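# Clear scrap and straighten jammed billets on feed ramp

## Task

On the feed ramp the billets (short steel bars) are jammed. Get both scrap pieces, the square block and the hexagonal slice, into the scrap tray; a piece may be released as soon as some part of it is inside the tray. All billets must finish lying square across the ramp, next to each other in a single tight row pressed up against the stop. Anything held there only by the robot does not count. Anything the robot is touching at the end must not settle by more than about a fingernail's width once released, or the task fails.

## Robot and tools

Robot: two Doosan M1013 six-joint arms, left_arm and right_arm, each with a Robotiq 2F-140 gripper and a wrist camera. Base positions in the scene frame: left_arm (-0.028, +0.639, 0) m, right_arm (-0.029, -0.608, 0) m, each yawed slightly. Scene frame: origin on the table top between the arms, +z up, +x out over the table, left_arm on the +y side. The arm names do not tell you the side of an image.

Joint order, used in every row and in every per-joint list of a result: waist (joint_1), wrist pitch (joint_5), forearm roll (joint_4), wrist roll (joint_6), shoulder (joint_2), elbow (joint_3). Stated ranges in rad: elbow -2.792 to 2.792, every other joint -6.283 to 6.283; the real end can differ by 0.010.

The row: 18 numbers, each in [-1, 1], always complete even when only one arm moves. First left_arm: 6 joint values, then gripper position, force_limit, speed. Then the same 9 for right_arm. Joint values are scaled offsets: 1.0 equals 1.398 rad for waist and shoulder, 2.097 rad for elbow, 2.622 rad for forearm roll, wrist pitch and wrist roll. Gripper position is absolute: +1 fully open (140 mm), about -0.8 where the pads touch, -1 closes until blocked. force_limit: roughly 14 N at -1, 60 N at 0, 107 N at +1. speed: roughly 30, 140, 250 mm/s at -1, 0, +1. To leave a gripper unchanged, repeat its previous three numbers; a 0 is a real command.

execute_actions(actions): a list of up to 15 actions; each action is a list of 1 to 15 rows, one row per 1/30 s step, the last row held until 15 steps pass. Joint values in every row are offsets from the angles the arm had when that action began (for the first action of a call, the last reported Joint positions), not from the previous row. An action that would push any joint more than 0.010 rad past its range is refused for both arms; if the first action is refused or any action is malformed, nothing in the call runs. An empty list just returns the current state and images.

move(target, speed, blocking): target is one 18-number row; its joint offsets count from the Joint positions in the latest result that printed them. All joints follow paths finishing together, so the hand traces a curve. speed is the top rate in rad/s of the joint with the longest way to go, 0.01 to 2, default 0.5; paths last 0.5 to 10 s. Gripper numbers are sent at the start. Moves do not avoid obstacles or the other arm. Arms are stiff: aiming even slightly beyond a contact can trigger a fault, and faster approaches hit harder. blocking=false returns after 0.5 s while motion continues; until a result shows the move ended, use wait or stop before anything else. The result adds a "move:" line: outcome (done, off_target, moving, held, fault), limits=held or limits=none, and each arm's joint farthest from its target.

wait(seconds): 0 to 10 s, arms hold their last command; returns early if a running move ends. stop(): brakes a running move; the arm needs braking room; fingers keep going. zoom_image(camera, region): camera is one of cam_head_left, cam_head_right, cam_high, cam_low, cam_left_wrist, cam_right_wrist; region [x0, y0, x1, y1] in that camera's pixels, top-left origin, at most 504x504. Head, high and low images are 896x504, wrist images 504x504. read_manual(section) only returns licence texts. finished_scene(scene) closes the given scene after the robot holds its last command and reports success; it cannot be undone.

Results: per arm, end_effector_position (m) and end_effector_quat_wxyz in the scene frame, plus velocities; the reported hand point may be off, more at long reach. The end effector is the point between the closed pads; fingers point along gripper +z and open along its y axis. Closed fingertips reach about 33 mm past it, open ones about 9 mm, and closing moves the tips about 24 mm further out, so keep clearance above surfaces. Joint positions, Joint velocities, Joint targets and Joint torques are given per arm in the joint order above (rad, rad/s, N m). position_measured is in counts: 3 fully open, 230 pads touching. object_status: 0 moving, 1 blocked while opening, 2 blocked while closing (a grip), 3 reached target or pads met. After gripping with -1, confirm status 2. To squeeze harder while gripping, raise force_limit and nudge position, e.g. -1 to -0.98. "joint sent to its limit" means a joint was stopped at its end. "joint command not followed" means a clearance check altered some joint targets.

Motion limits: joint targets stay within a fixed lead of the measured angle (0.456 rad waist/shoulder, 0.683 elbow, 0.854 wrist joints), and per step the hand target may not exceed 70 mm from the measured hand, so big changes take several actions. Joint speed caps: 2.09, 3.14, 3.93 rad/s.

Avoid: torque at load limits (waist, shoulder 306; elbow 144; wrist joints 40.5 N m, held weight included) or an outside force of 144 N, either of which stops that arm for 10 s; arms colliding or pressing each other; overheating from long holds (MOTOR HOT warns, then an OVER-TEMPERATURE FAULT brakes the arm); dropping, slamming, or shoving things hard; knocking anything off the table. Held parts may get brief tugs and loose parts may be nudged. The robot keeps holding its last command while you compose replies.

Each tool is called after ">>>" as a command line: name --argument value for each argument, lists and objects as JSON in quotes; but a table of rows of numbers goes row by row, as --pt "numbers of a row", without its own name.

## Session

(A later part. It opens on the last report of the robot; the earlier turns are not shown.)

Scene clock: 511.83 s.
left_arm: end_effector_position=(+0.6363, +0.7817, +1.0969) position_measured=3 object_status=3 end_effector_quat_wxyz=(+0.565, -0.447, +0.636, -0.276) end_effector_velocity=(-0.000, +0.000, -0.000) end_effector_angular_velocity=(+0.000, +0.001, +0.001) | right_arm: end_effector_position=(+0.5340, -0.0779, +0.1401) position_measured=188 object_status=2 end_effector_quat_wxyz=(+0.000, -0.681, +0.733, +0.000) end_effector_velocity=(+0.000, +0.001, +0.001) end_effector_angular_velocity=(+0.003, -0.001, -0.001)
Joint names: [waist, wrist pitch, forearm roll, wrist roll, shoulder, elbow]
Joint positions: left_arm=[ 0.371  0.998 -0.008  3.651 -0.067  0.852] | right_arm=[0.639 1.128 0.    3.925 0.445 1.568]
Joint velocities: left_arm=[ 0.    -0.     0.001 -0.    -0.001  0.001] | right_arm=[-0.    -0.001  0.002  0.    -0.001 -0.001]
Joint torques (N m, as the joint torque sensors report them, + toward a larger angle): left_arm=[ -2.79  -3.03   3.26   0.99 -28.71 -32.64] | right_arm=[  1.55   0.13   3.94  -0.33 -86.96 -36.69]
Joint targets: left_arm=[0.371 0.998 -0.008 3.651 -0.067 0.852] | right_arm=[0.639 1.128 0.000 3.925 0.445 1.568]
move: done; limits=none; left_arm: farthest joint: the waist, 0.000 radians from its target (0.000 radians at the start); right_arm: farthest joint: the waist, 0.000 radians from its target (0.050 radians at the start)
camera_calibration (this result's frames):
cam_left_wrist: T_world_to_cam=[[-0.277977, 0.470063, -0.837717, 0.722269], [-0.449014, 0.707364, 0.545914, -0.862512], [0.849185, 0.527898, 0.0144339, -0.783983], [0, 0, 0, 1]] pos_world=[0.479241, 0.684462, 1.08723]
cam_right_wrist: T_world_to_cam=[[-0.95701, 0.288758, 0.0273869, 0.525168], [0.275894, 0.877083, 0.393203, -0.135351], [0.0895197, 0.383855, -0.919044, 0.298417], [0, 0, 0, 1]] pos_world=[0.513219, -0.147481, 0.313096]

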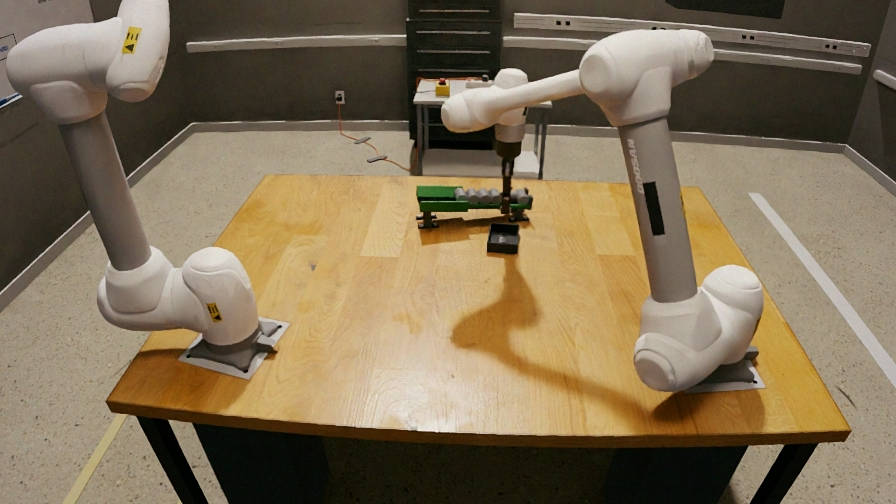

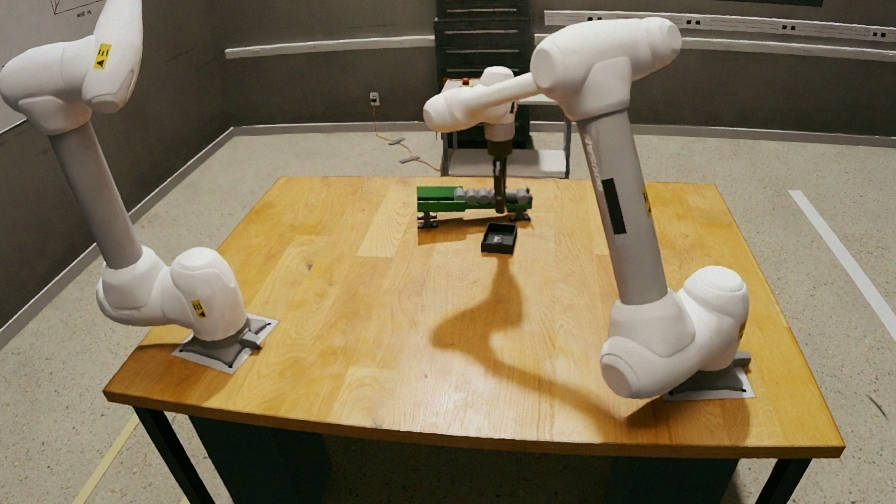

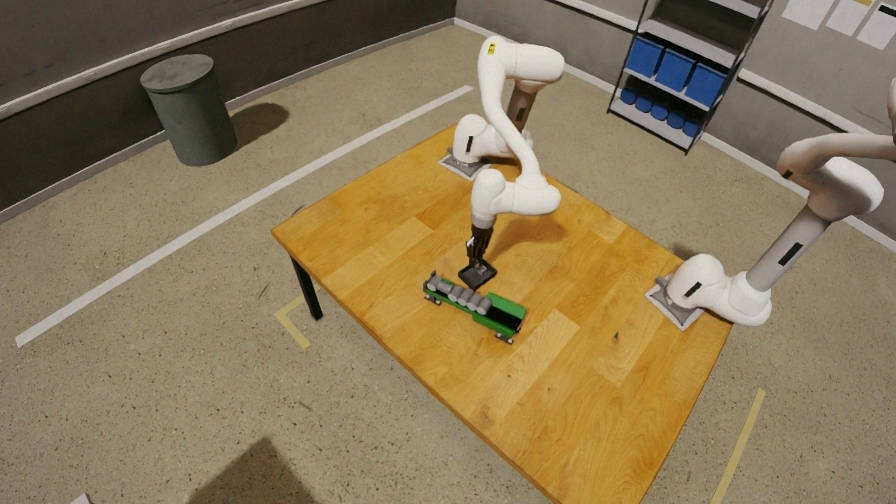

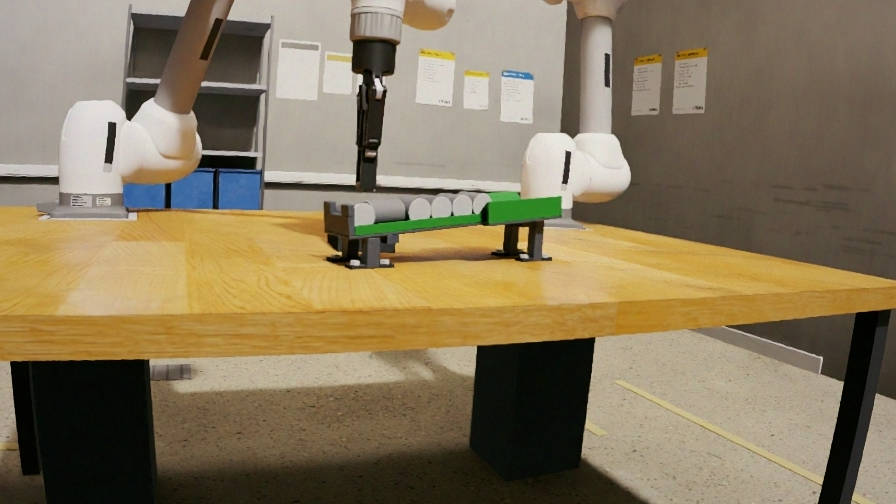

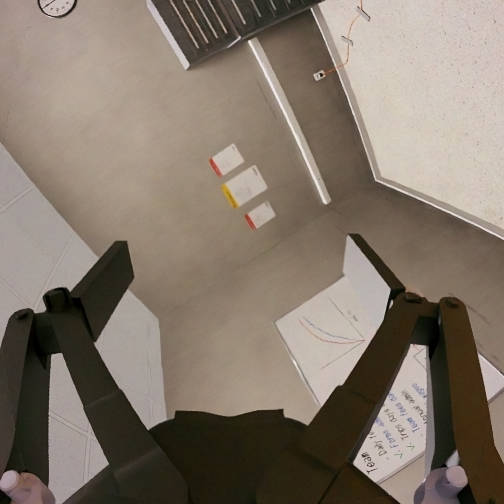

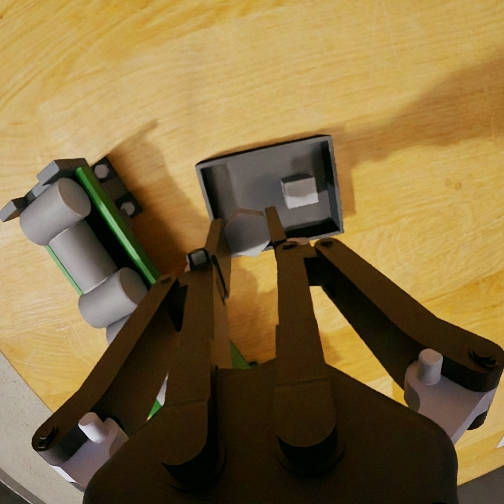

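>>> move --target '[0, 0, 0, 0, 0, 0, 1, 0, 0, 0, -0.052196, 0, 0, 0.04864, 0.032836, -1, 0, -0.8]' --speed 0.18

Scene clock: 542.50 s.
left_arm: end_effector_position=(+0.6363, +0.7817, +1.0970) position_measured=3 object_status=3 end_effector_quat_wxyz=(+0.565, -0.447, +0.636, -0.276) end_effector_velocity=(+0.000, -0.001, +0.001) end_effector_angular_velocity=(+0.001, -0.002, -0.001) | right_arm: end_effector_position=(+0.5340, -0.0779, +0.0540) position_measured=188 object_status=2 end_effector_quat_wxyz=(+0.000, -0.681, +0.733, +0.000) end_effector_velocity=(+0.001, +0.000, -0.000) end_effector_angular_velocity=(+0.000, -0.002, +0.001)
Joint names: [waist, wrist pitch, forearm roll, wrist roll, shoulder, elbow]
Joint positions: left_arm=[ 0.371  0.998 -0.008  3.651 -0.067  0.852] | right_arm=[0.639 0.991 0.    3.925 0.513 1.637]
Joint velocities: left_arm=[-0.002 -0.002  0.001 -0.    -0.    -0.   ] | right_arm=[-0.    -0.002 -0.001 -0.     0.001 -0.001]
Joint torques (N m, as the joint torque sensors report them, + toward a larger angle): left_arm=[ -2.62  -2.98   3.1    0.79 -28.35 -32.3 ] | right_arm=[  2.15   0.14   3.87  -0.38 -90.49 -33.71]
Joint targets: left_arm=[0.371 0.998 -0.008 3.651 -0.067 0.852] | right_arm=[0.639 0.991 0.000 3.925 0.513 1.637]
move: done; limits=none; left_arm: farthest joint: the waist, 0.000 radians from its target (0.000 radians at the start); right_arm: farthest joint: the waist, 0.000 radians from its target (0.000 radians at the start)
camera_calibration (this result's frames):
cam_left_wrist: T_world_to_cam=[[-0.277931, 0.470054, -0.837737, 0.722294], [-0.449018, 0.707386, 0.545882, -0.862502], [0.849198, 0.527877, 0.0144585, -0.783987], [0, 0, 0, 1]] pos_world=[0.479228, 0.684453, 1.08725]
cam_right_wrist: T_world_to_cam=[[-0.957008, 0.28877, 0.0273576, 0.527514], [0.275892, 0.877075, 0.393222, -0.10154], [0.0895559, 0.383864, -0.919037, 0.219286], [0, 0, 0, 1]] pos_world=[0.513211, -0.147448, 0.227028]

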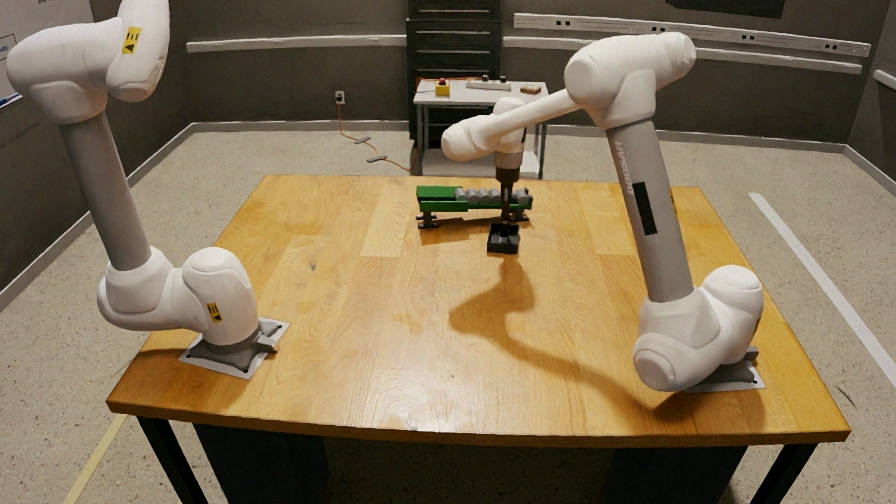

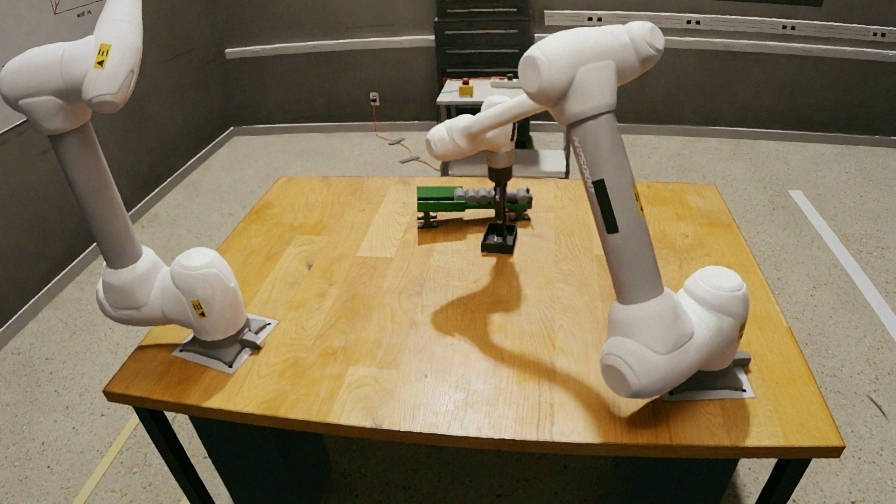

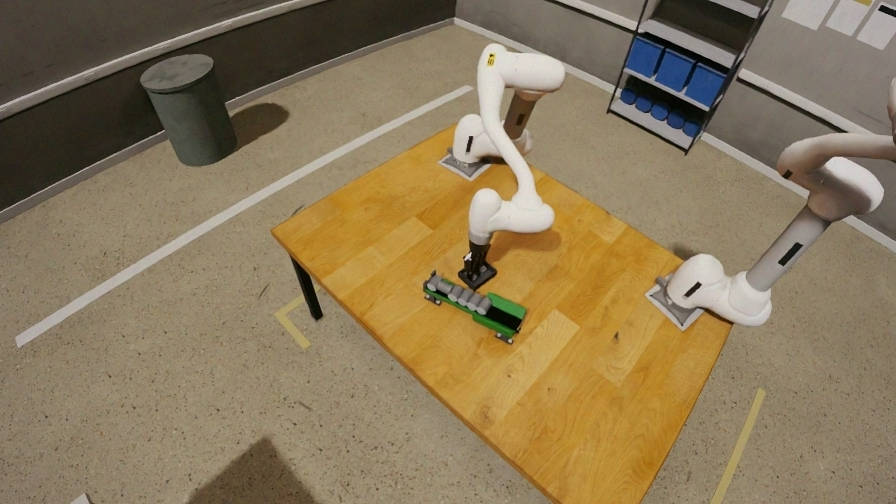

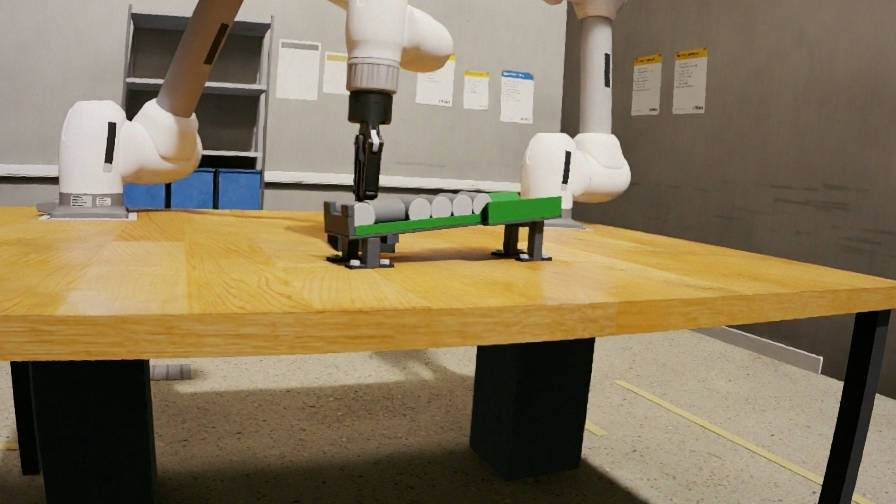

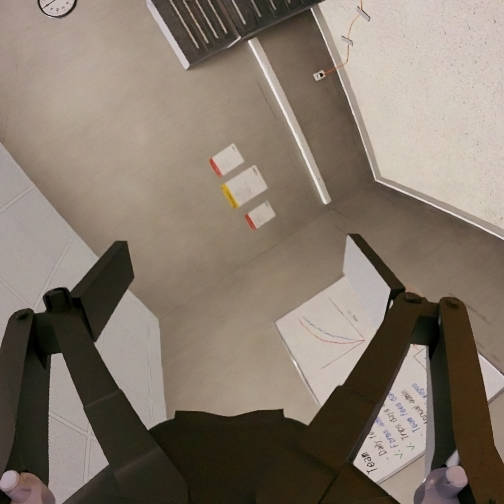

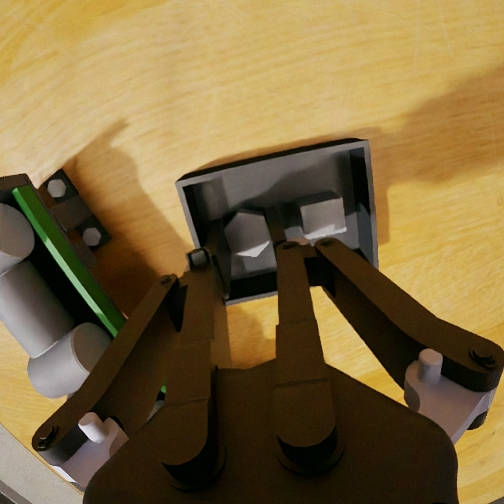

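>>> execute_actions --actions '[[[0, 0, 0, 0, 0, 0, 1, 0, 0, 0, 0, 0, 0, 0, 0, -0.355, 0, -0.5]]]'

>>> move --target '[0, 0, 0, 0, 0, 0, 1, 0, 0, 0, 0.046089, 0, 0, -0.042949, -0.028995, -0.355, 0, -0.5]' --speed 0.2

Scene clock: 639.90 s.
left_arm: end_effector_position=(+0.6363, +0.7817, +1.0969) position_measured=3 object_status=3 end_effector_quat_wxyz=(+0.565, -0.447, +0.636, -0.276) end_effector_velocity=(-0.000, +0.001, +0.000) end_effector_angular_velocity=(+0.000, -0.000, +0.002) | right_arm: end_effector_position=(+0.5340, -0.0779, +0.0539) position_measured=174 object_status=3 end_effector_quat_wxyz=(+0.000, -0.681, +0.733, +0.000) end_effector_velocity=(-0.000, -0.001, -0.000) end_effector_angular_velocity=(-0.001, +0.000, +0.000)
Joint names: [waist, wrist pitch, forearm roll, wrist roll, shoulder, elbow]
Joint positions: left_arm=[ 0.371  0.998 -0.008  3.651 -0.067  0.852] | right_arm=[0.639 0.991 0.    3.925 0.513 1.637]
Joint velocities: left_arm=[ 0.002  0.     0.     0.     0.    -0.001] | right_arm=[-0.     0.    -0.001  0.     0.     0.001]
Joint torques (N m, as the joint torque sensors report them, + toward a larger angle): left_arm=[ -2.08  -3.07   3.18   0.9  -30.02 -32.41] | right_arm=[  1.6    0.08   3.86  -0.34 -90.03 -33.3 ]
Joint targets: left_arm=[0.371 0.998 -0.008 3.651 -0.067 0.852] | right_arm=[0.639 0.991 0.000 3.925 0.513 1.637]
camera_calibration (this result's frames):
cam_left_wrist: T_world_to_cam=[[-0.277977, 0.470063, -0.837717, 0.722269], [-0.449014, 0.707364, 0.545914, -0.862512], [0.849185, 0.527898, 0.0144336, -0.783983], [0, 0, 0, 1]] pos_world=[0.479241, 0.684462, 1.08723]
cam_right_wrist: T_world_to_cam=[[-0.956996, 0.288806, 0.0273881, 0.527527], [0.275942, 0.877086, 0.393162, -0.101505], [0.0895258, 0.383812, -0.919061, 0.219267], [0, 0, 0, 1]] pos_world=[0.51322, -0.147482, 0.226979]

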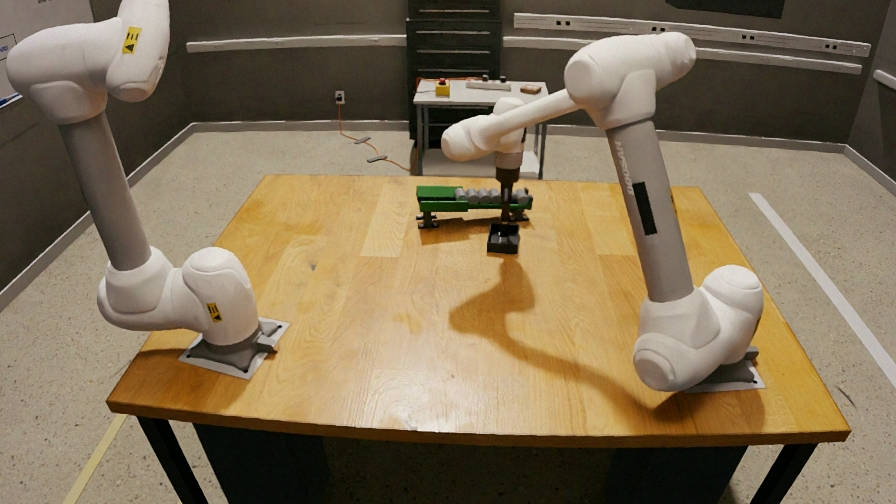

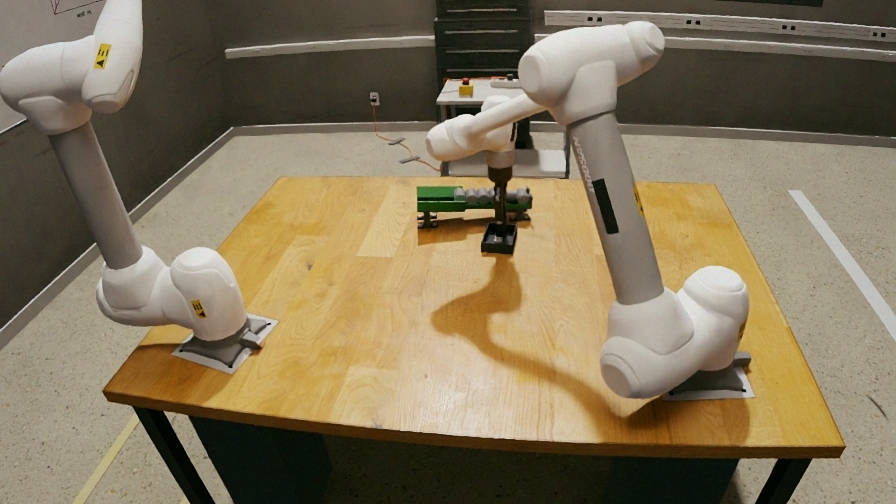

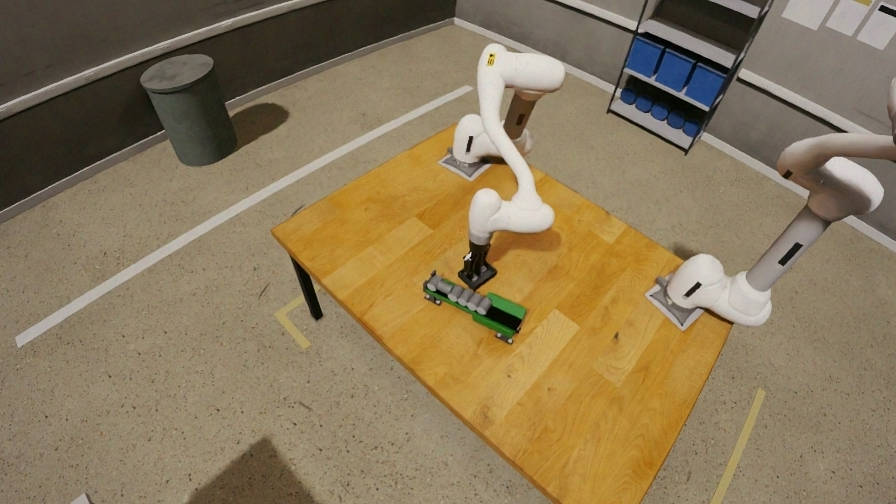

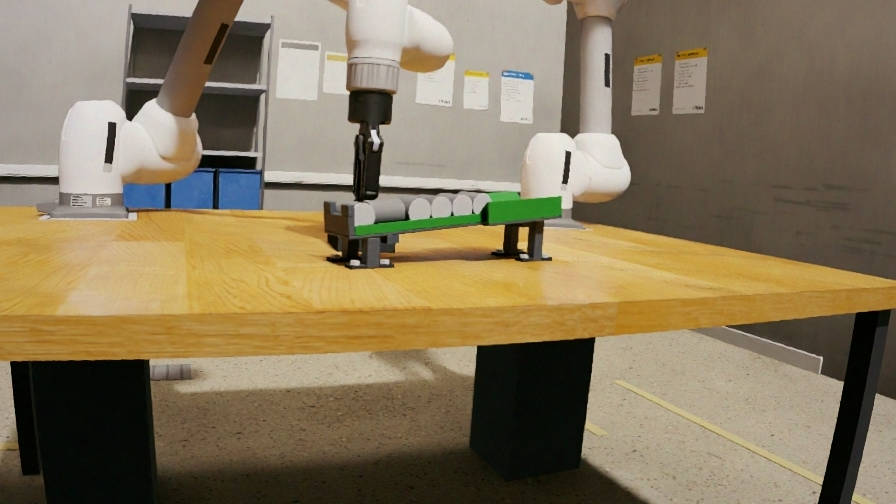

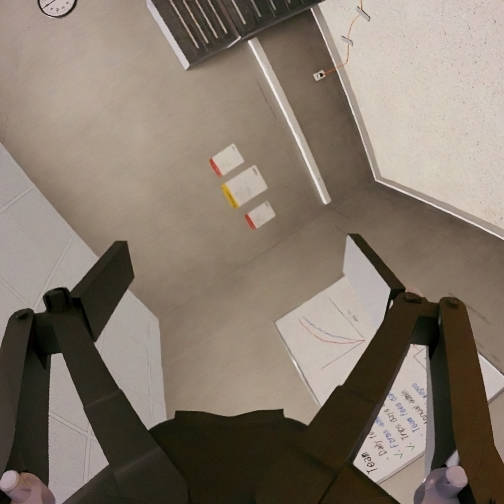

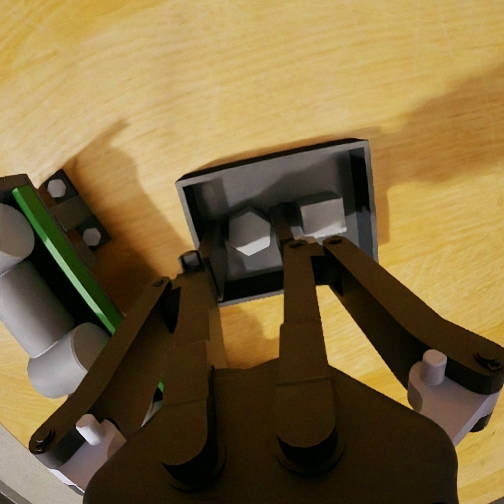

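Scene clock: 640.83 s.
left_arm: end_effector_position=(+0.6363, +0.7817, +1.0969) position_measured=3 object_status=3 end_effector_quat_wxyz=(+0.565, -0.447, +0.636, -0.276) end_effector_velocity=(+0.000, +0.000, -0.000) end_effector_angular_velocity=(-0.000, -0.001, +0.000) | right_arm: end_effector_position=(+0.5344, -0.0775, +0.1298) position_measured=174 object_status=3 end_effector_quat_wxyz=(+0.000, -0.681, +0.733, +0.000) end_effector_velocity=(+0.001, +0.000, +0.001) end_effector_angular_velocity=(-0.000, -0.002, -0.000)
Joint names: [waist, wrist pitch, forearm roll, wrist roll, shoulder, elbow]
Joint positions: left_arm=[ 0.371  0.998 -0.008  3.651 -0.067  0.852] | right_arm=[0.639 1.112 0.    3.925 0.453 1.576]
Joint velocities: left_arm=[ 0.001 -0.001 -0.001 -0.     0.     0.001] | right_arm=[ 0.     0.    -0.001  0.001  0.001 -0.002]
Joint torques (N m, as the joint torque sensors report them, + toward a larger angle): left_arm=[ -2.96  -3.19   3.26   0.92 -28.7  -32.59] | right_arm=[  2.48   0.15   4.08  -0.44 -86.63 -35.96]
Joint targets: left_arm=[0.371 0.998 -0.008 3.651 -0.067 0.852] | right_arm=[0.639 1.112 0.000 3.925 0.453 1.576]
move: done; limits=none; left_arm: farthest joint: the waist, 0.000 radians from its target (0.000 radians at the start); right_arm: farthest joint: the waist, 0.000 radians from its target (0.000 radians at the start)
camera_calibration (this result's frames):
cam_left_wrist: T_world_to_cam=[[-0.277977, 0.470063, -0.837717, 0.722269], [-0.449014, 0.707364, 0.545914, -0.862512], [0.849185, 0.527898, 0.0144336, -0.783983], [0, 0, 0, 1]] pos_world=[0.479241, 0.684462, 1.08723]
cam_right_wrist: T_world_to_cam=[[-0.957007, 0.288767, 0.0274176, 0.525728], [0.27592, 0.877105, 0.393135, -0.131726], [0.0894762, 0.383798, -0.919072, 0.288847], [0, 0, 0, 1]] pos_world=[0.513626, -0.147134, 0.302843]

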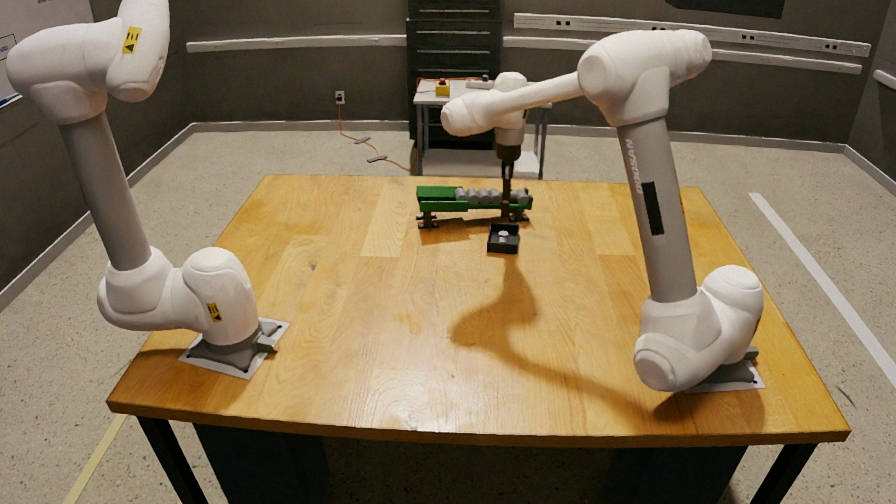

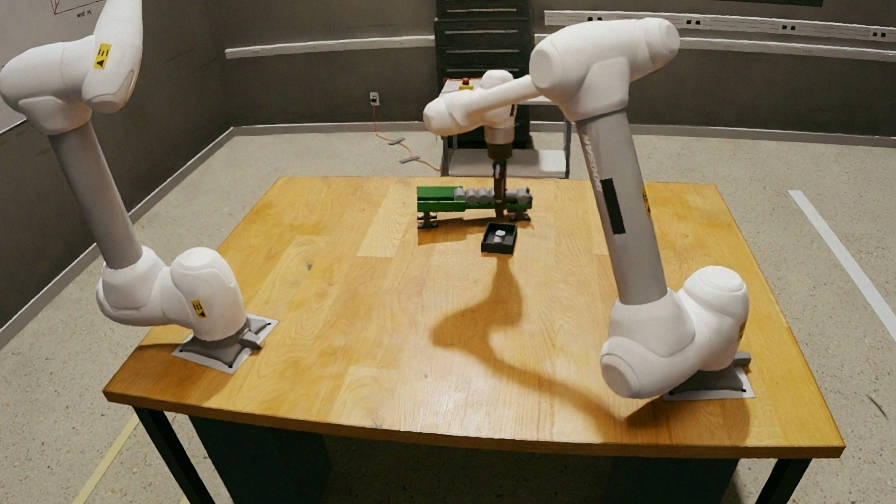

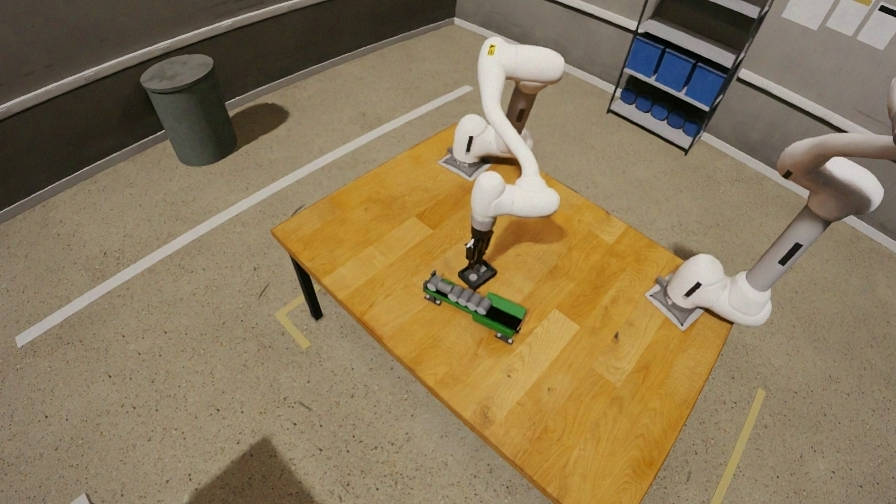

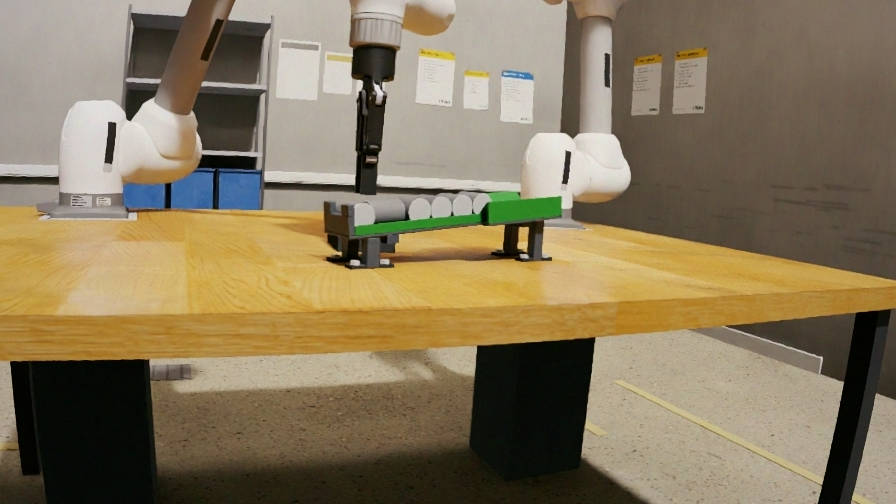

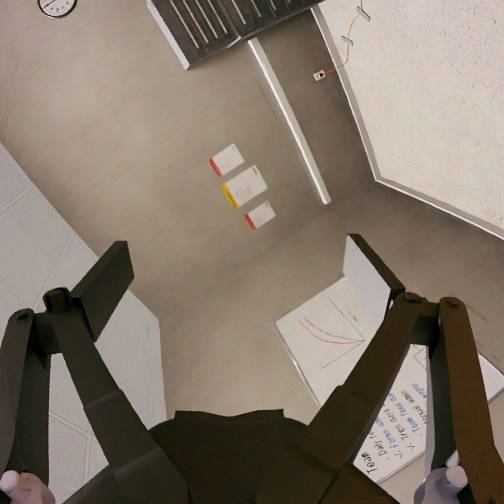

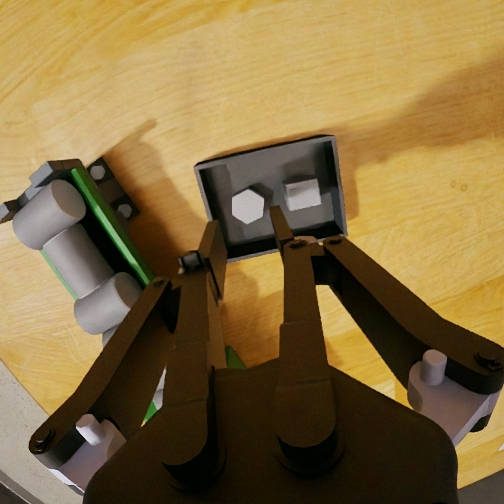

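>>> move --target '[0, 0, 0, 0, 0, 0, 1, 0, 0, -0.118974, 0.027285, 0.037643, -0.193884, 0.096674, -0.111824, -0.248, 0, -0.5]' --speed 0.55

Scene clock: 676.50 s.
left_arm: end_effector_position=(+0.6363, +0.7817, +1.0969) position_measured=3 object_status=3 end_effector_quat_wxyz=(+0.565, -0.447, +0.636, -0.276) end_effector_velocity=(+0.000, +0.001, -0.002) end_effector_angular_velocity=(-0.000, +0.003, +0.001) | right_arm: end_effector_position=(+0.6881, -0.0981, +0.1406) position_measured=160 object_status=3 end_effector_quat_wxyz=(-0.030, +0.783, -0.620, -0.038) end_effector_velocity=(+0.000, -0.000, +0.001) end_effector_angular_velocity=(+0.001, -0.001, +0.000)
Joint names: [waist, wrist pitch, forearm roll, wrist roll, shoulder, elbow]
Joint positions: left_arm=[ 0.371  0.998 -0.008  3.651 -0.067  0.852] | right_arm=[0.473 1.183 0.099 3.417 0.588 1.342]
Joint velocities: left_arm=[0.001 0.001 0.    0.    0.    0.001] | right_arm=[-0.    -0.001  0.    -0.001 -0.001  0.   ]
Joint torques (N m, as the joint torque sensors report them, + toward a larger angle): left_arm=[ -2.74  -3.     3.16   0.91 -29.31 -32.64] | right_arm=[   2.06    0.06    4.48   -0.43 -101.08  -37.78]
Joint targets: left_arm=[0.371 0.998 -0.008 3.651 -0.067 0.852] | right_arm=[0.473 1.183 0.099 3.417 0.588 1.342]
move: done; limits=none; left_arm: farthest joint: the waist, 0.000 radians from its target (0.000 radians at the start); right_arm: farthest joint: the waist, 0.000 radians from its target (0.166 radians at the start)
camera_calibration (this result's frames):
cam_left_wrist: T_world_to_cam=[[-0.277977, 0.470063, -0.837717, 0.722269], [-0.449014, 0.707364, 0.545914, -0.862512], [0.849185, 0.527898, 0.0144337, -0.783983], [0, 0, 0, 1]] pos_world=[0.479241, 0.684462, 1.08723]
cam_right_wrist: T_world_to_cam=[[-0.998719, -0.0164217, 0.0478638, 0.674324], [0.00841367, 0.878822, 0.477076, 0.0121112], [-0.0498982, 0.476867, -0.877558, 0.39213], [0, 0, 0, 1]] pos_world=[0.692925, -0.186564, 0.306063]

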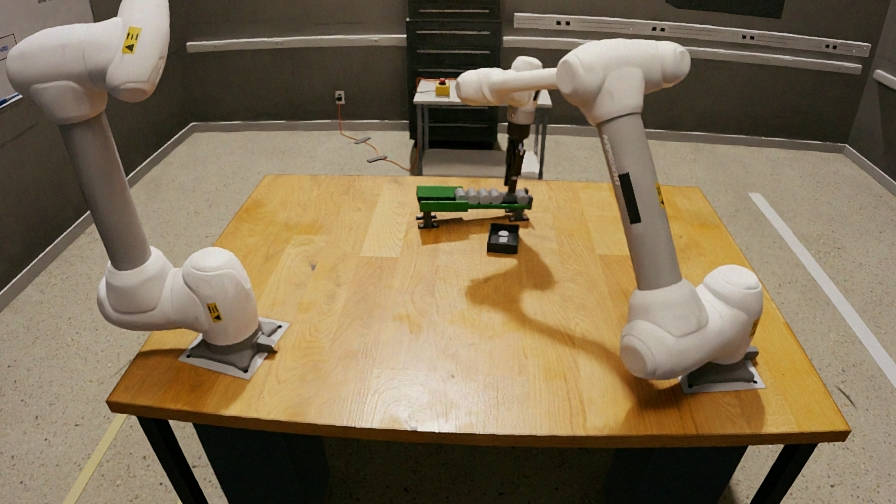

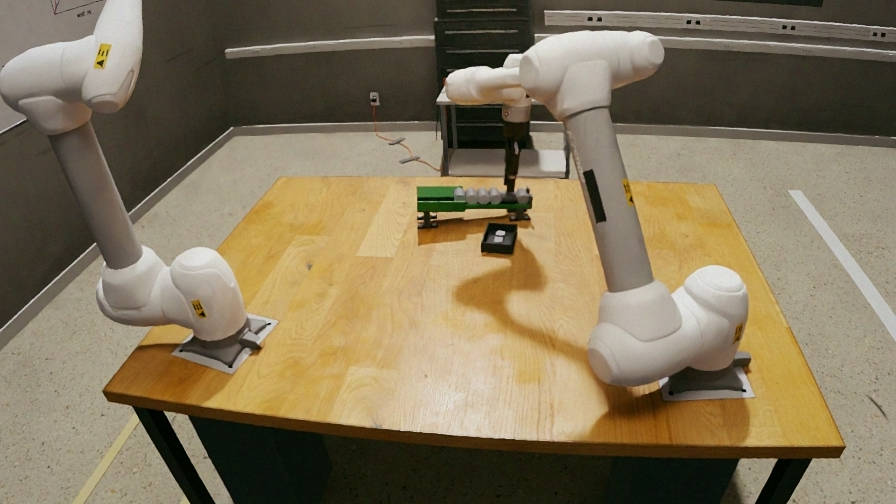

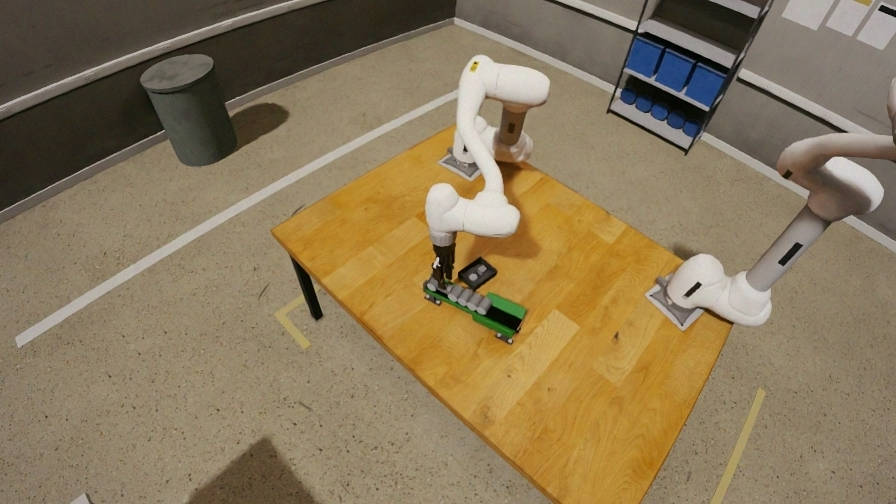

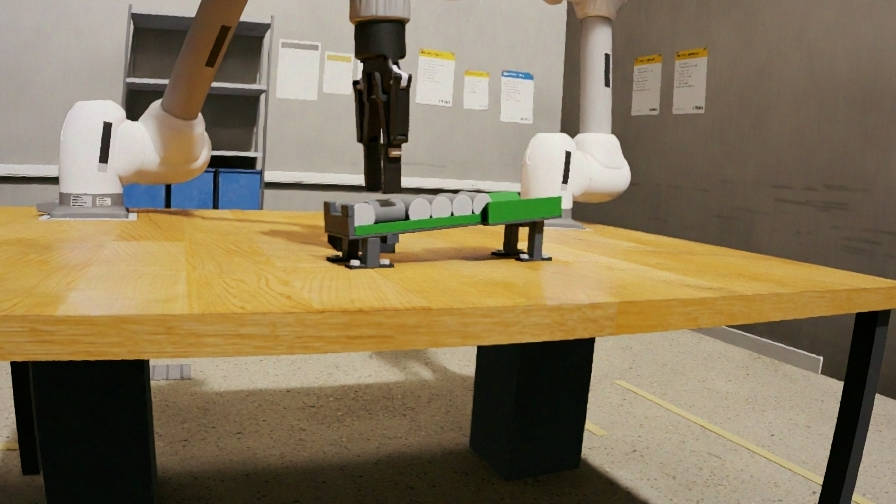

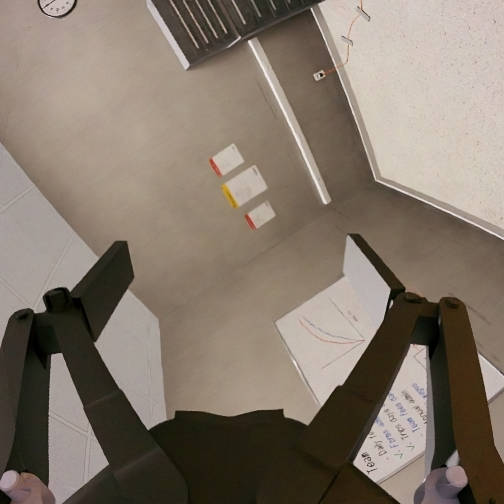

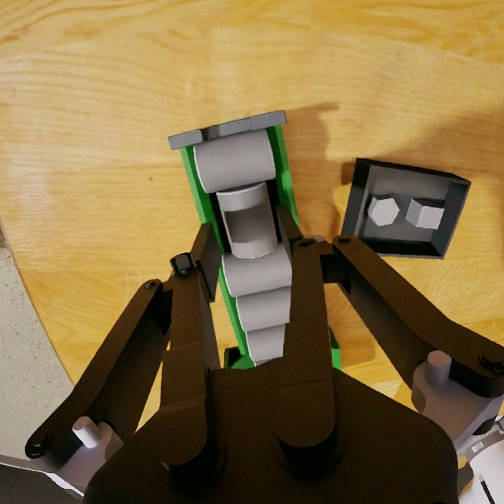

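>>> execute_actions --actions '[]'

Scene clock: 707.03 s.
left_arm: end_effector_position=(+0.6363, +0.7817, +1.0969) position_measured=3 object_status=3 end_effector_quat_wxyz=(+0.565, -0.447, +0.636, -0.276) end_effector_velocity=(+0.000, -0.001, +0.001) end_effector_angular_velocity=(+0.000, -0.002, -0.002) | right_arm: end_effector_position=(+0.6881, -0.0982, +0.1406) position_measured=160 object_status=3 end_effector_quat_wxyz=(-0.030, +0.783, -0.620, -0.038) end_effector_velocity=(+0.000, -0.000, -0.001) end_effector_angular_velocity=(-0.001, -0.001, -0.000)
Joint names: [waist, wrist pitch, forearm roll, wrist roll, shoulder, elbow]
Joint positions: left_arm=[ 0.371  0.998 -0.008  3.651 -0.067  0.852] | right_arm=[0.473 1.183 0.099 3.417 0.588 1.342]
Joint velocities: left_arm=[-0.002 -0.001  0.     0.    -0.    -0.   ] | right_arm=[-0.    -0.002 -0.001  0.     0.     0.001]
Joint torques (N m, as the joint torque sensors report them, + toward a larger angle): left_arm=[ -2.49  -2.99   3.13   0.97 -29.35 -32.57] | right_arm=[   1.94   -0.05    4.61   -0.32 -100.91  -37.5 ]
Joint targets: left_arm=[0.371 0.998 -0.008 3.651 -0.067 0.852] | right_arm=[0.473 1.183 0.099 3.417 0.588 1.342]
camera_calibration (this result's frames):
cam_left_wrist: T_world_to_cam=[[-0.277977, 0.470063, -0.837717, 0.722269], [-0.449014, 0.707364, 0.545914, -0.862512], [0.849185, 0.527898, 0.0144337, -0.783983], [0, 0, 0, 1]] pos_world=[0.479241, 0.684462, 1.08723]
cam_right_wrist: T_world_to_cam=[[-0.99872, -0.0163747, 0.0478556, 0.674374], [0.00845154, 0.878818, 0.477083, 0.0121113], [-0.0498684, 0.476876, -0.877555, 0.392124], [0, 0, 0, 1]] pos_world=[0.692963, -0.186596, 0.30606]

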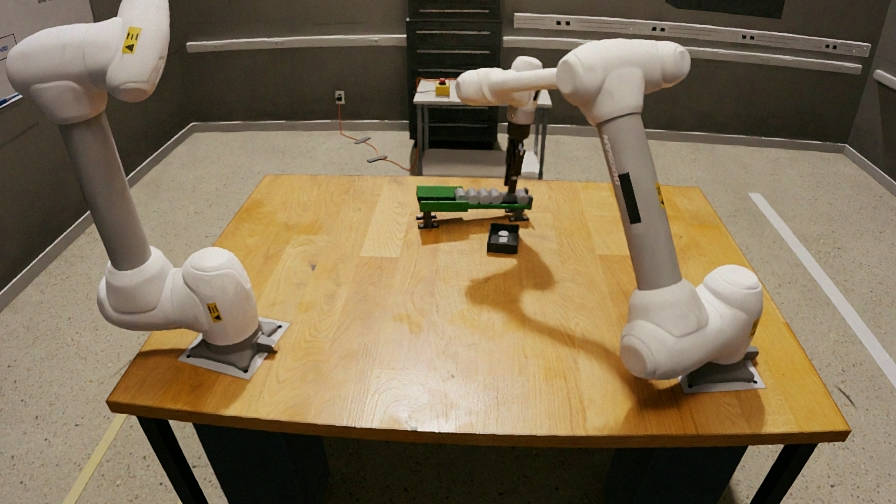

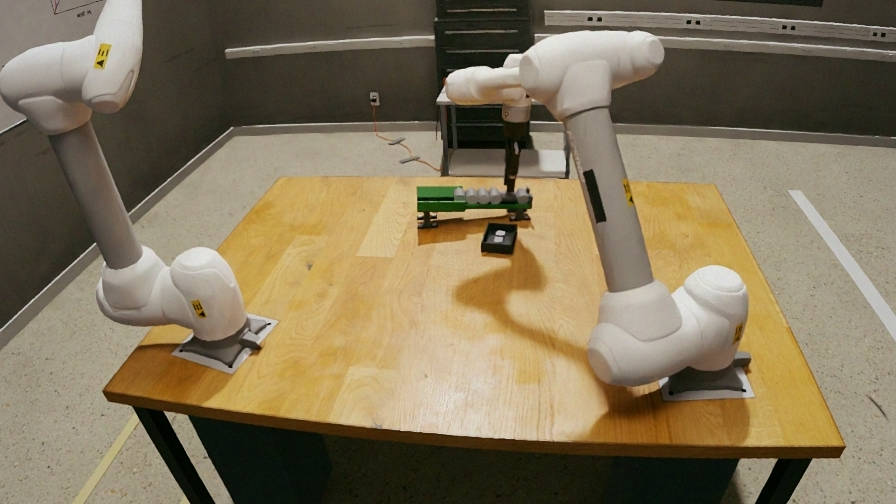

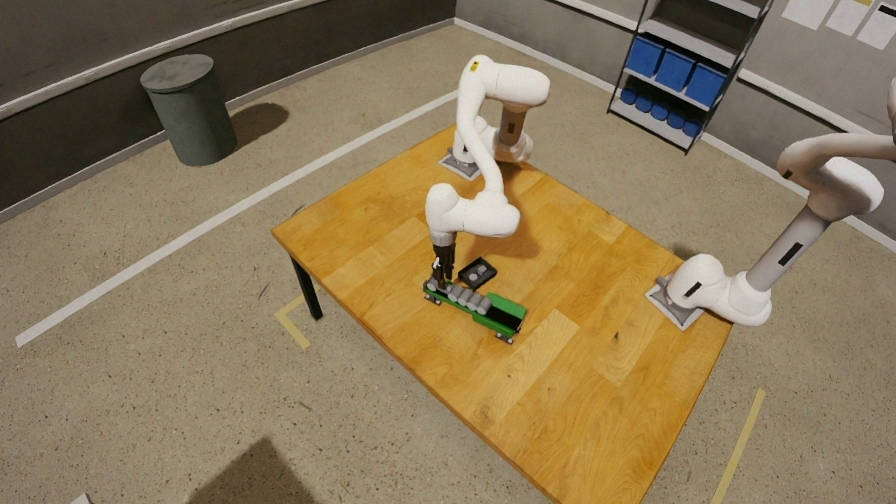

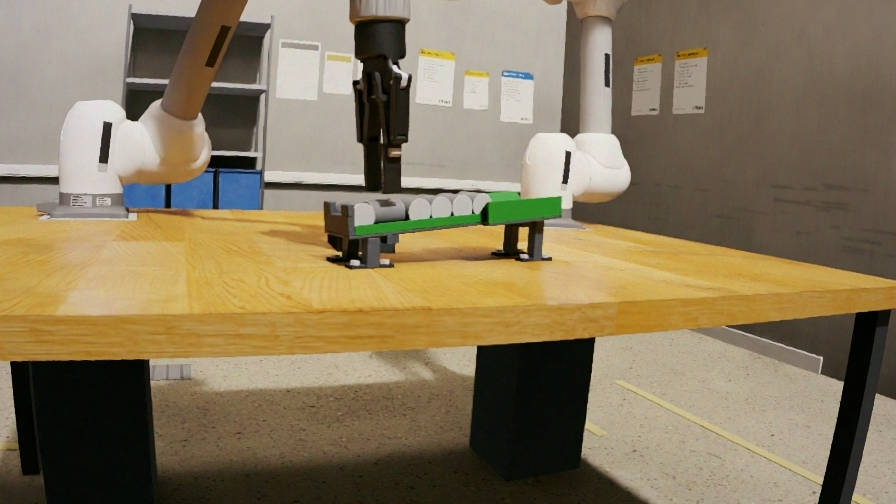

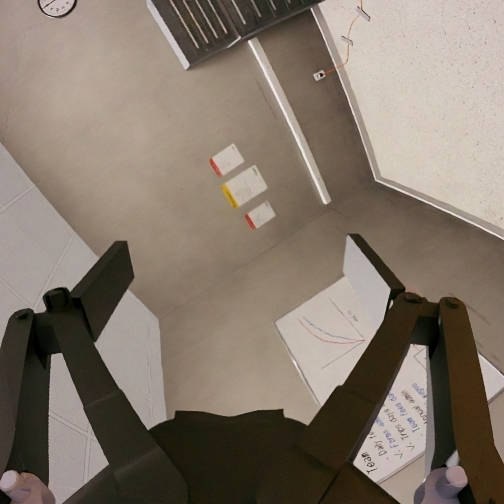

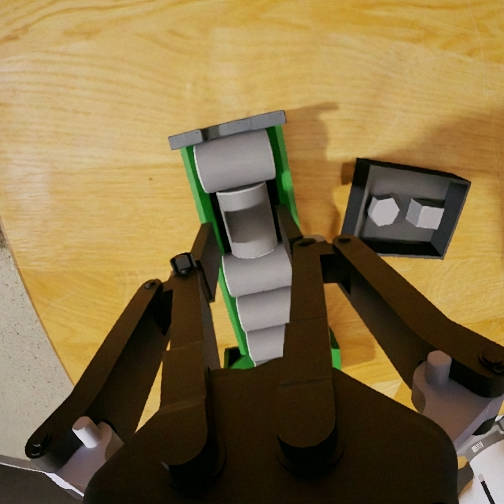

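>>> zoom_image --camera "cam_right_wrist" --region '[160, 100, 340, 300]'

>>> zoom_image --camera "cam_low" --region '[310, 130, 570, 280]'

Region (160, 100, 340, 300) of cam_right_wrist's 504x504 image, scaled by 2.520, with more detail than that image has; it fills the left 454 columns of this view, and the rest is white.

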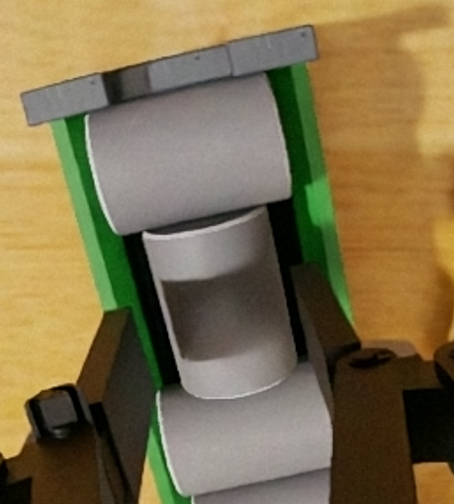

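Region (310, 130, 570, 280) of cam_low's 896x504 image, scaled by 1.938, with more detail than that image has; it fills the top 291 rows of this view, and the rest is white.

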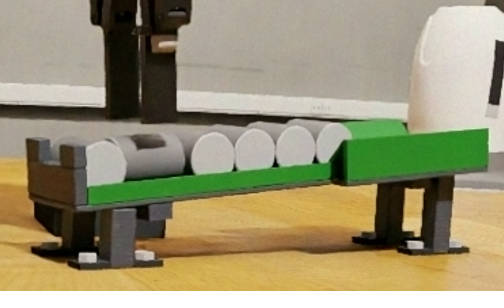

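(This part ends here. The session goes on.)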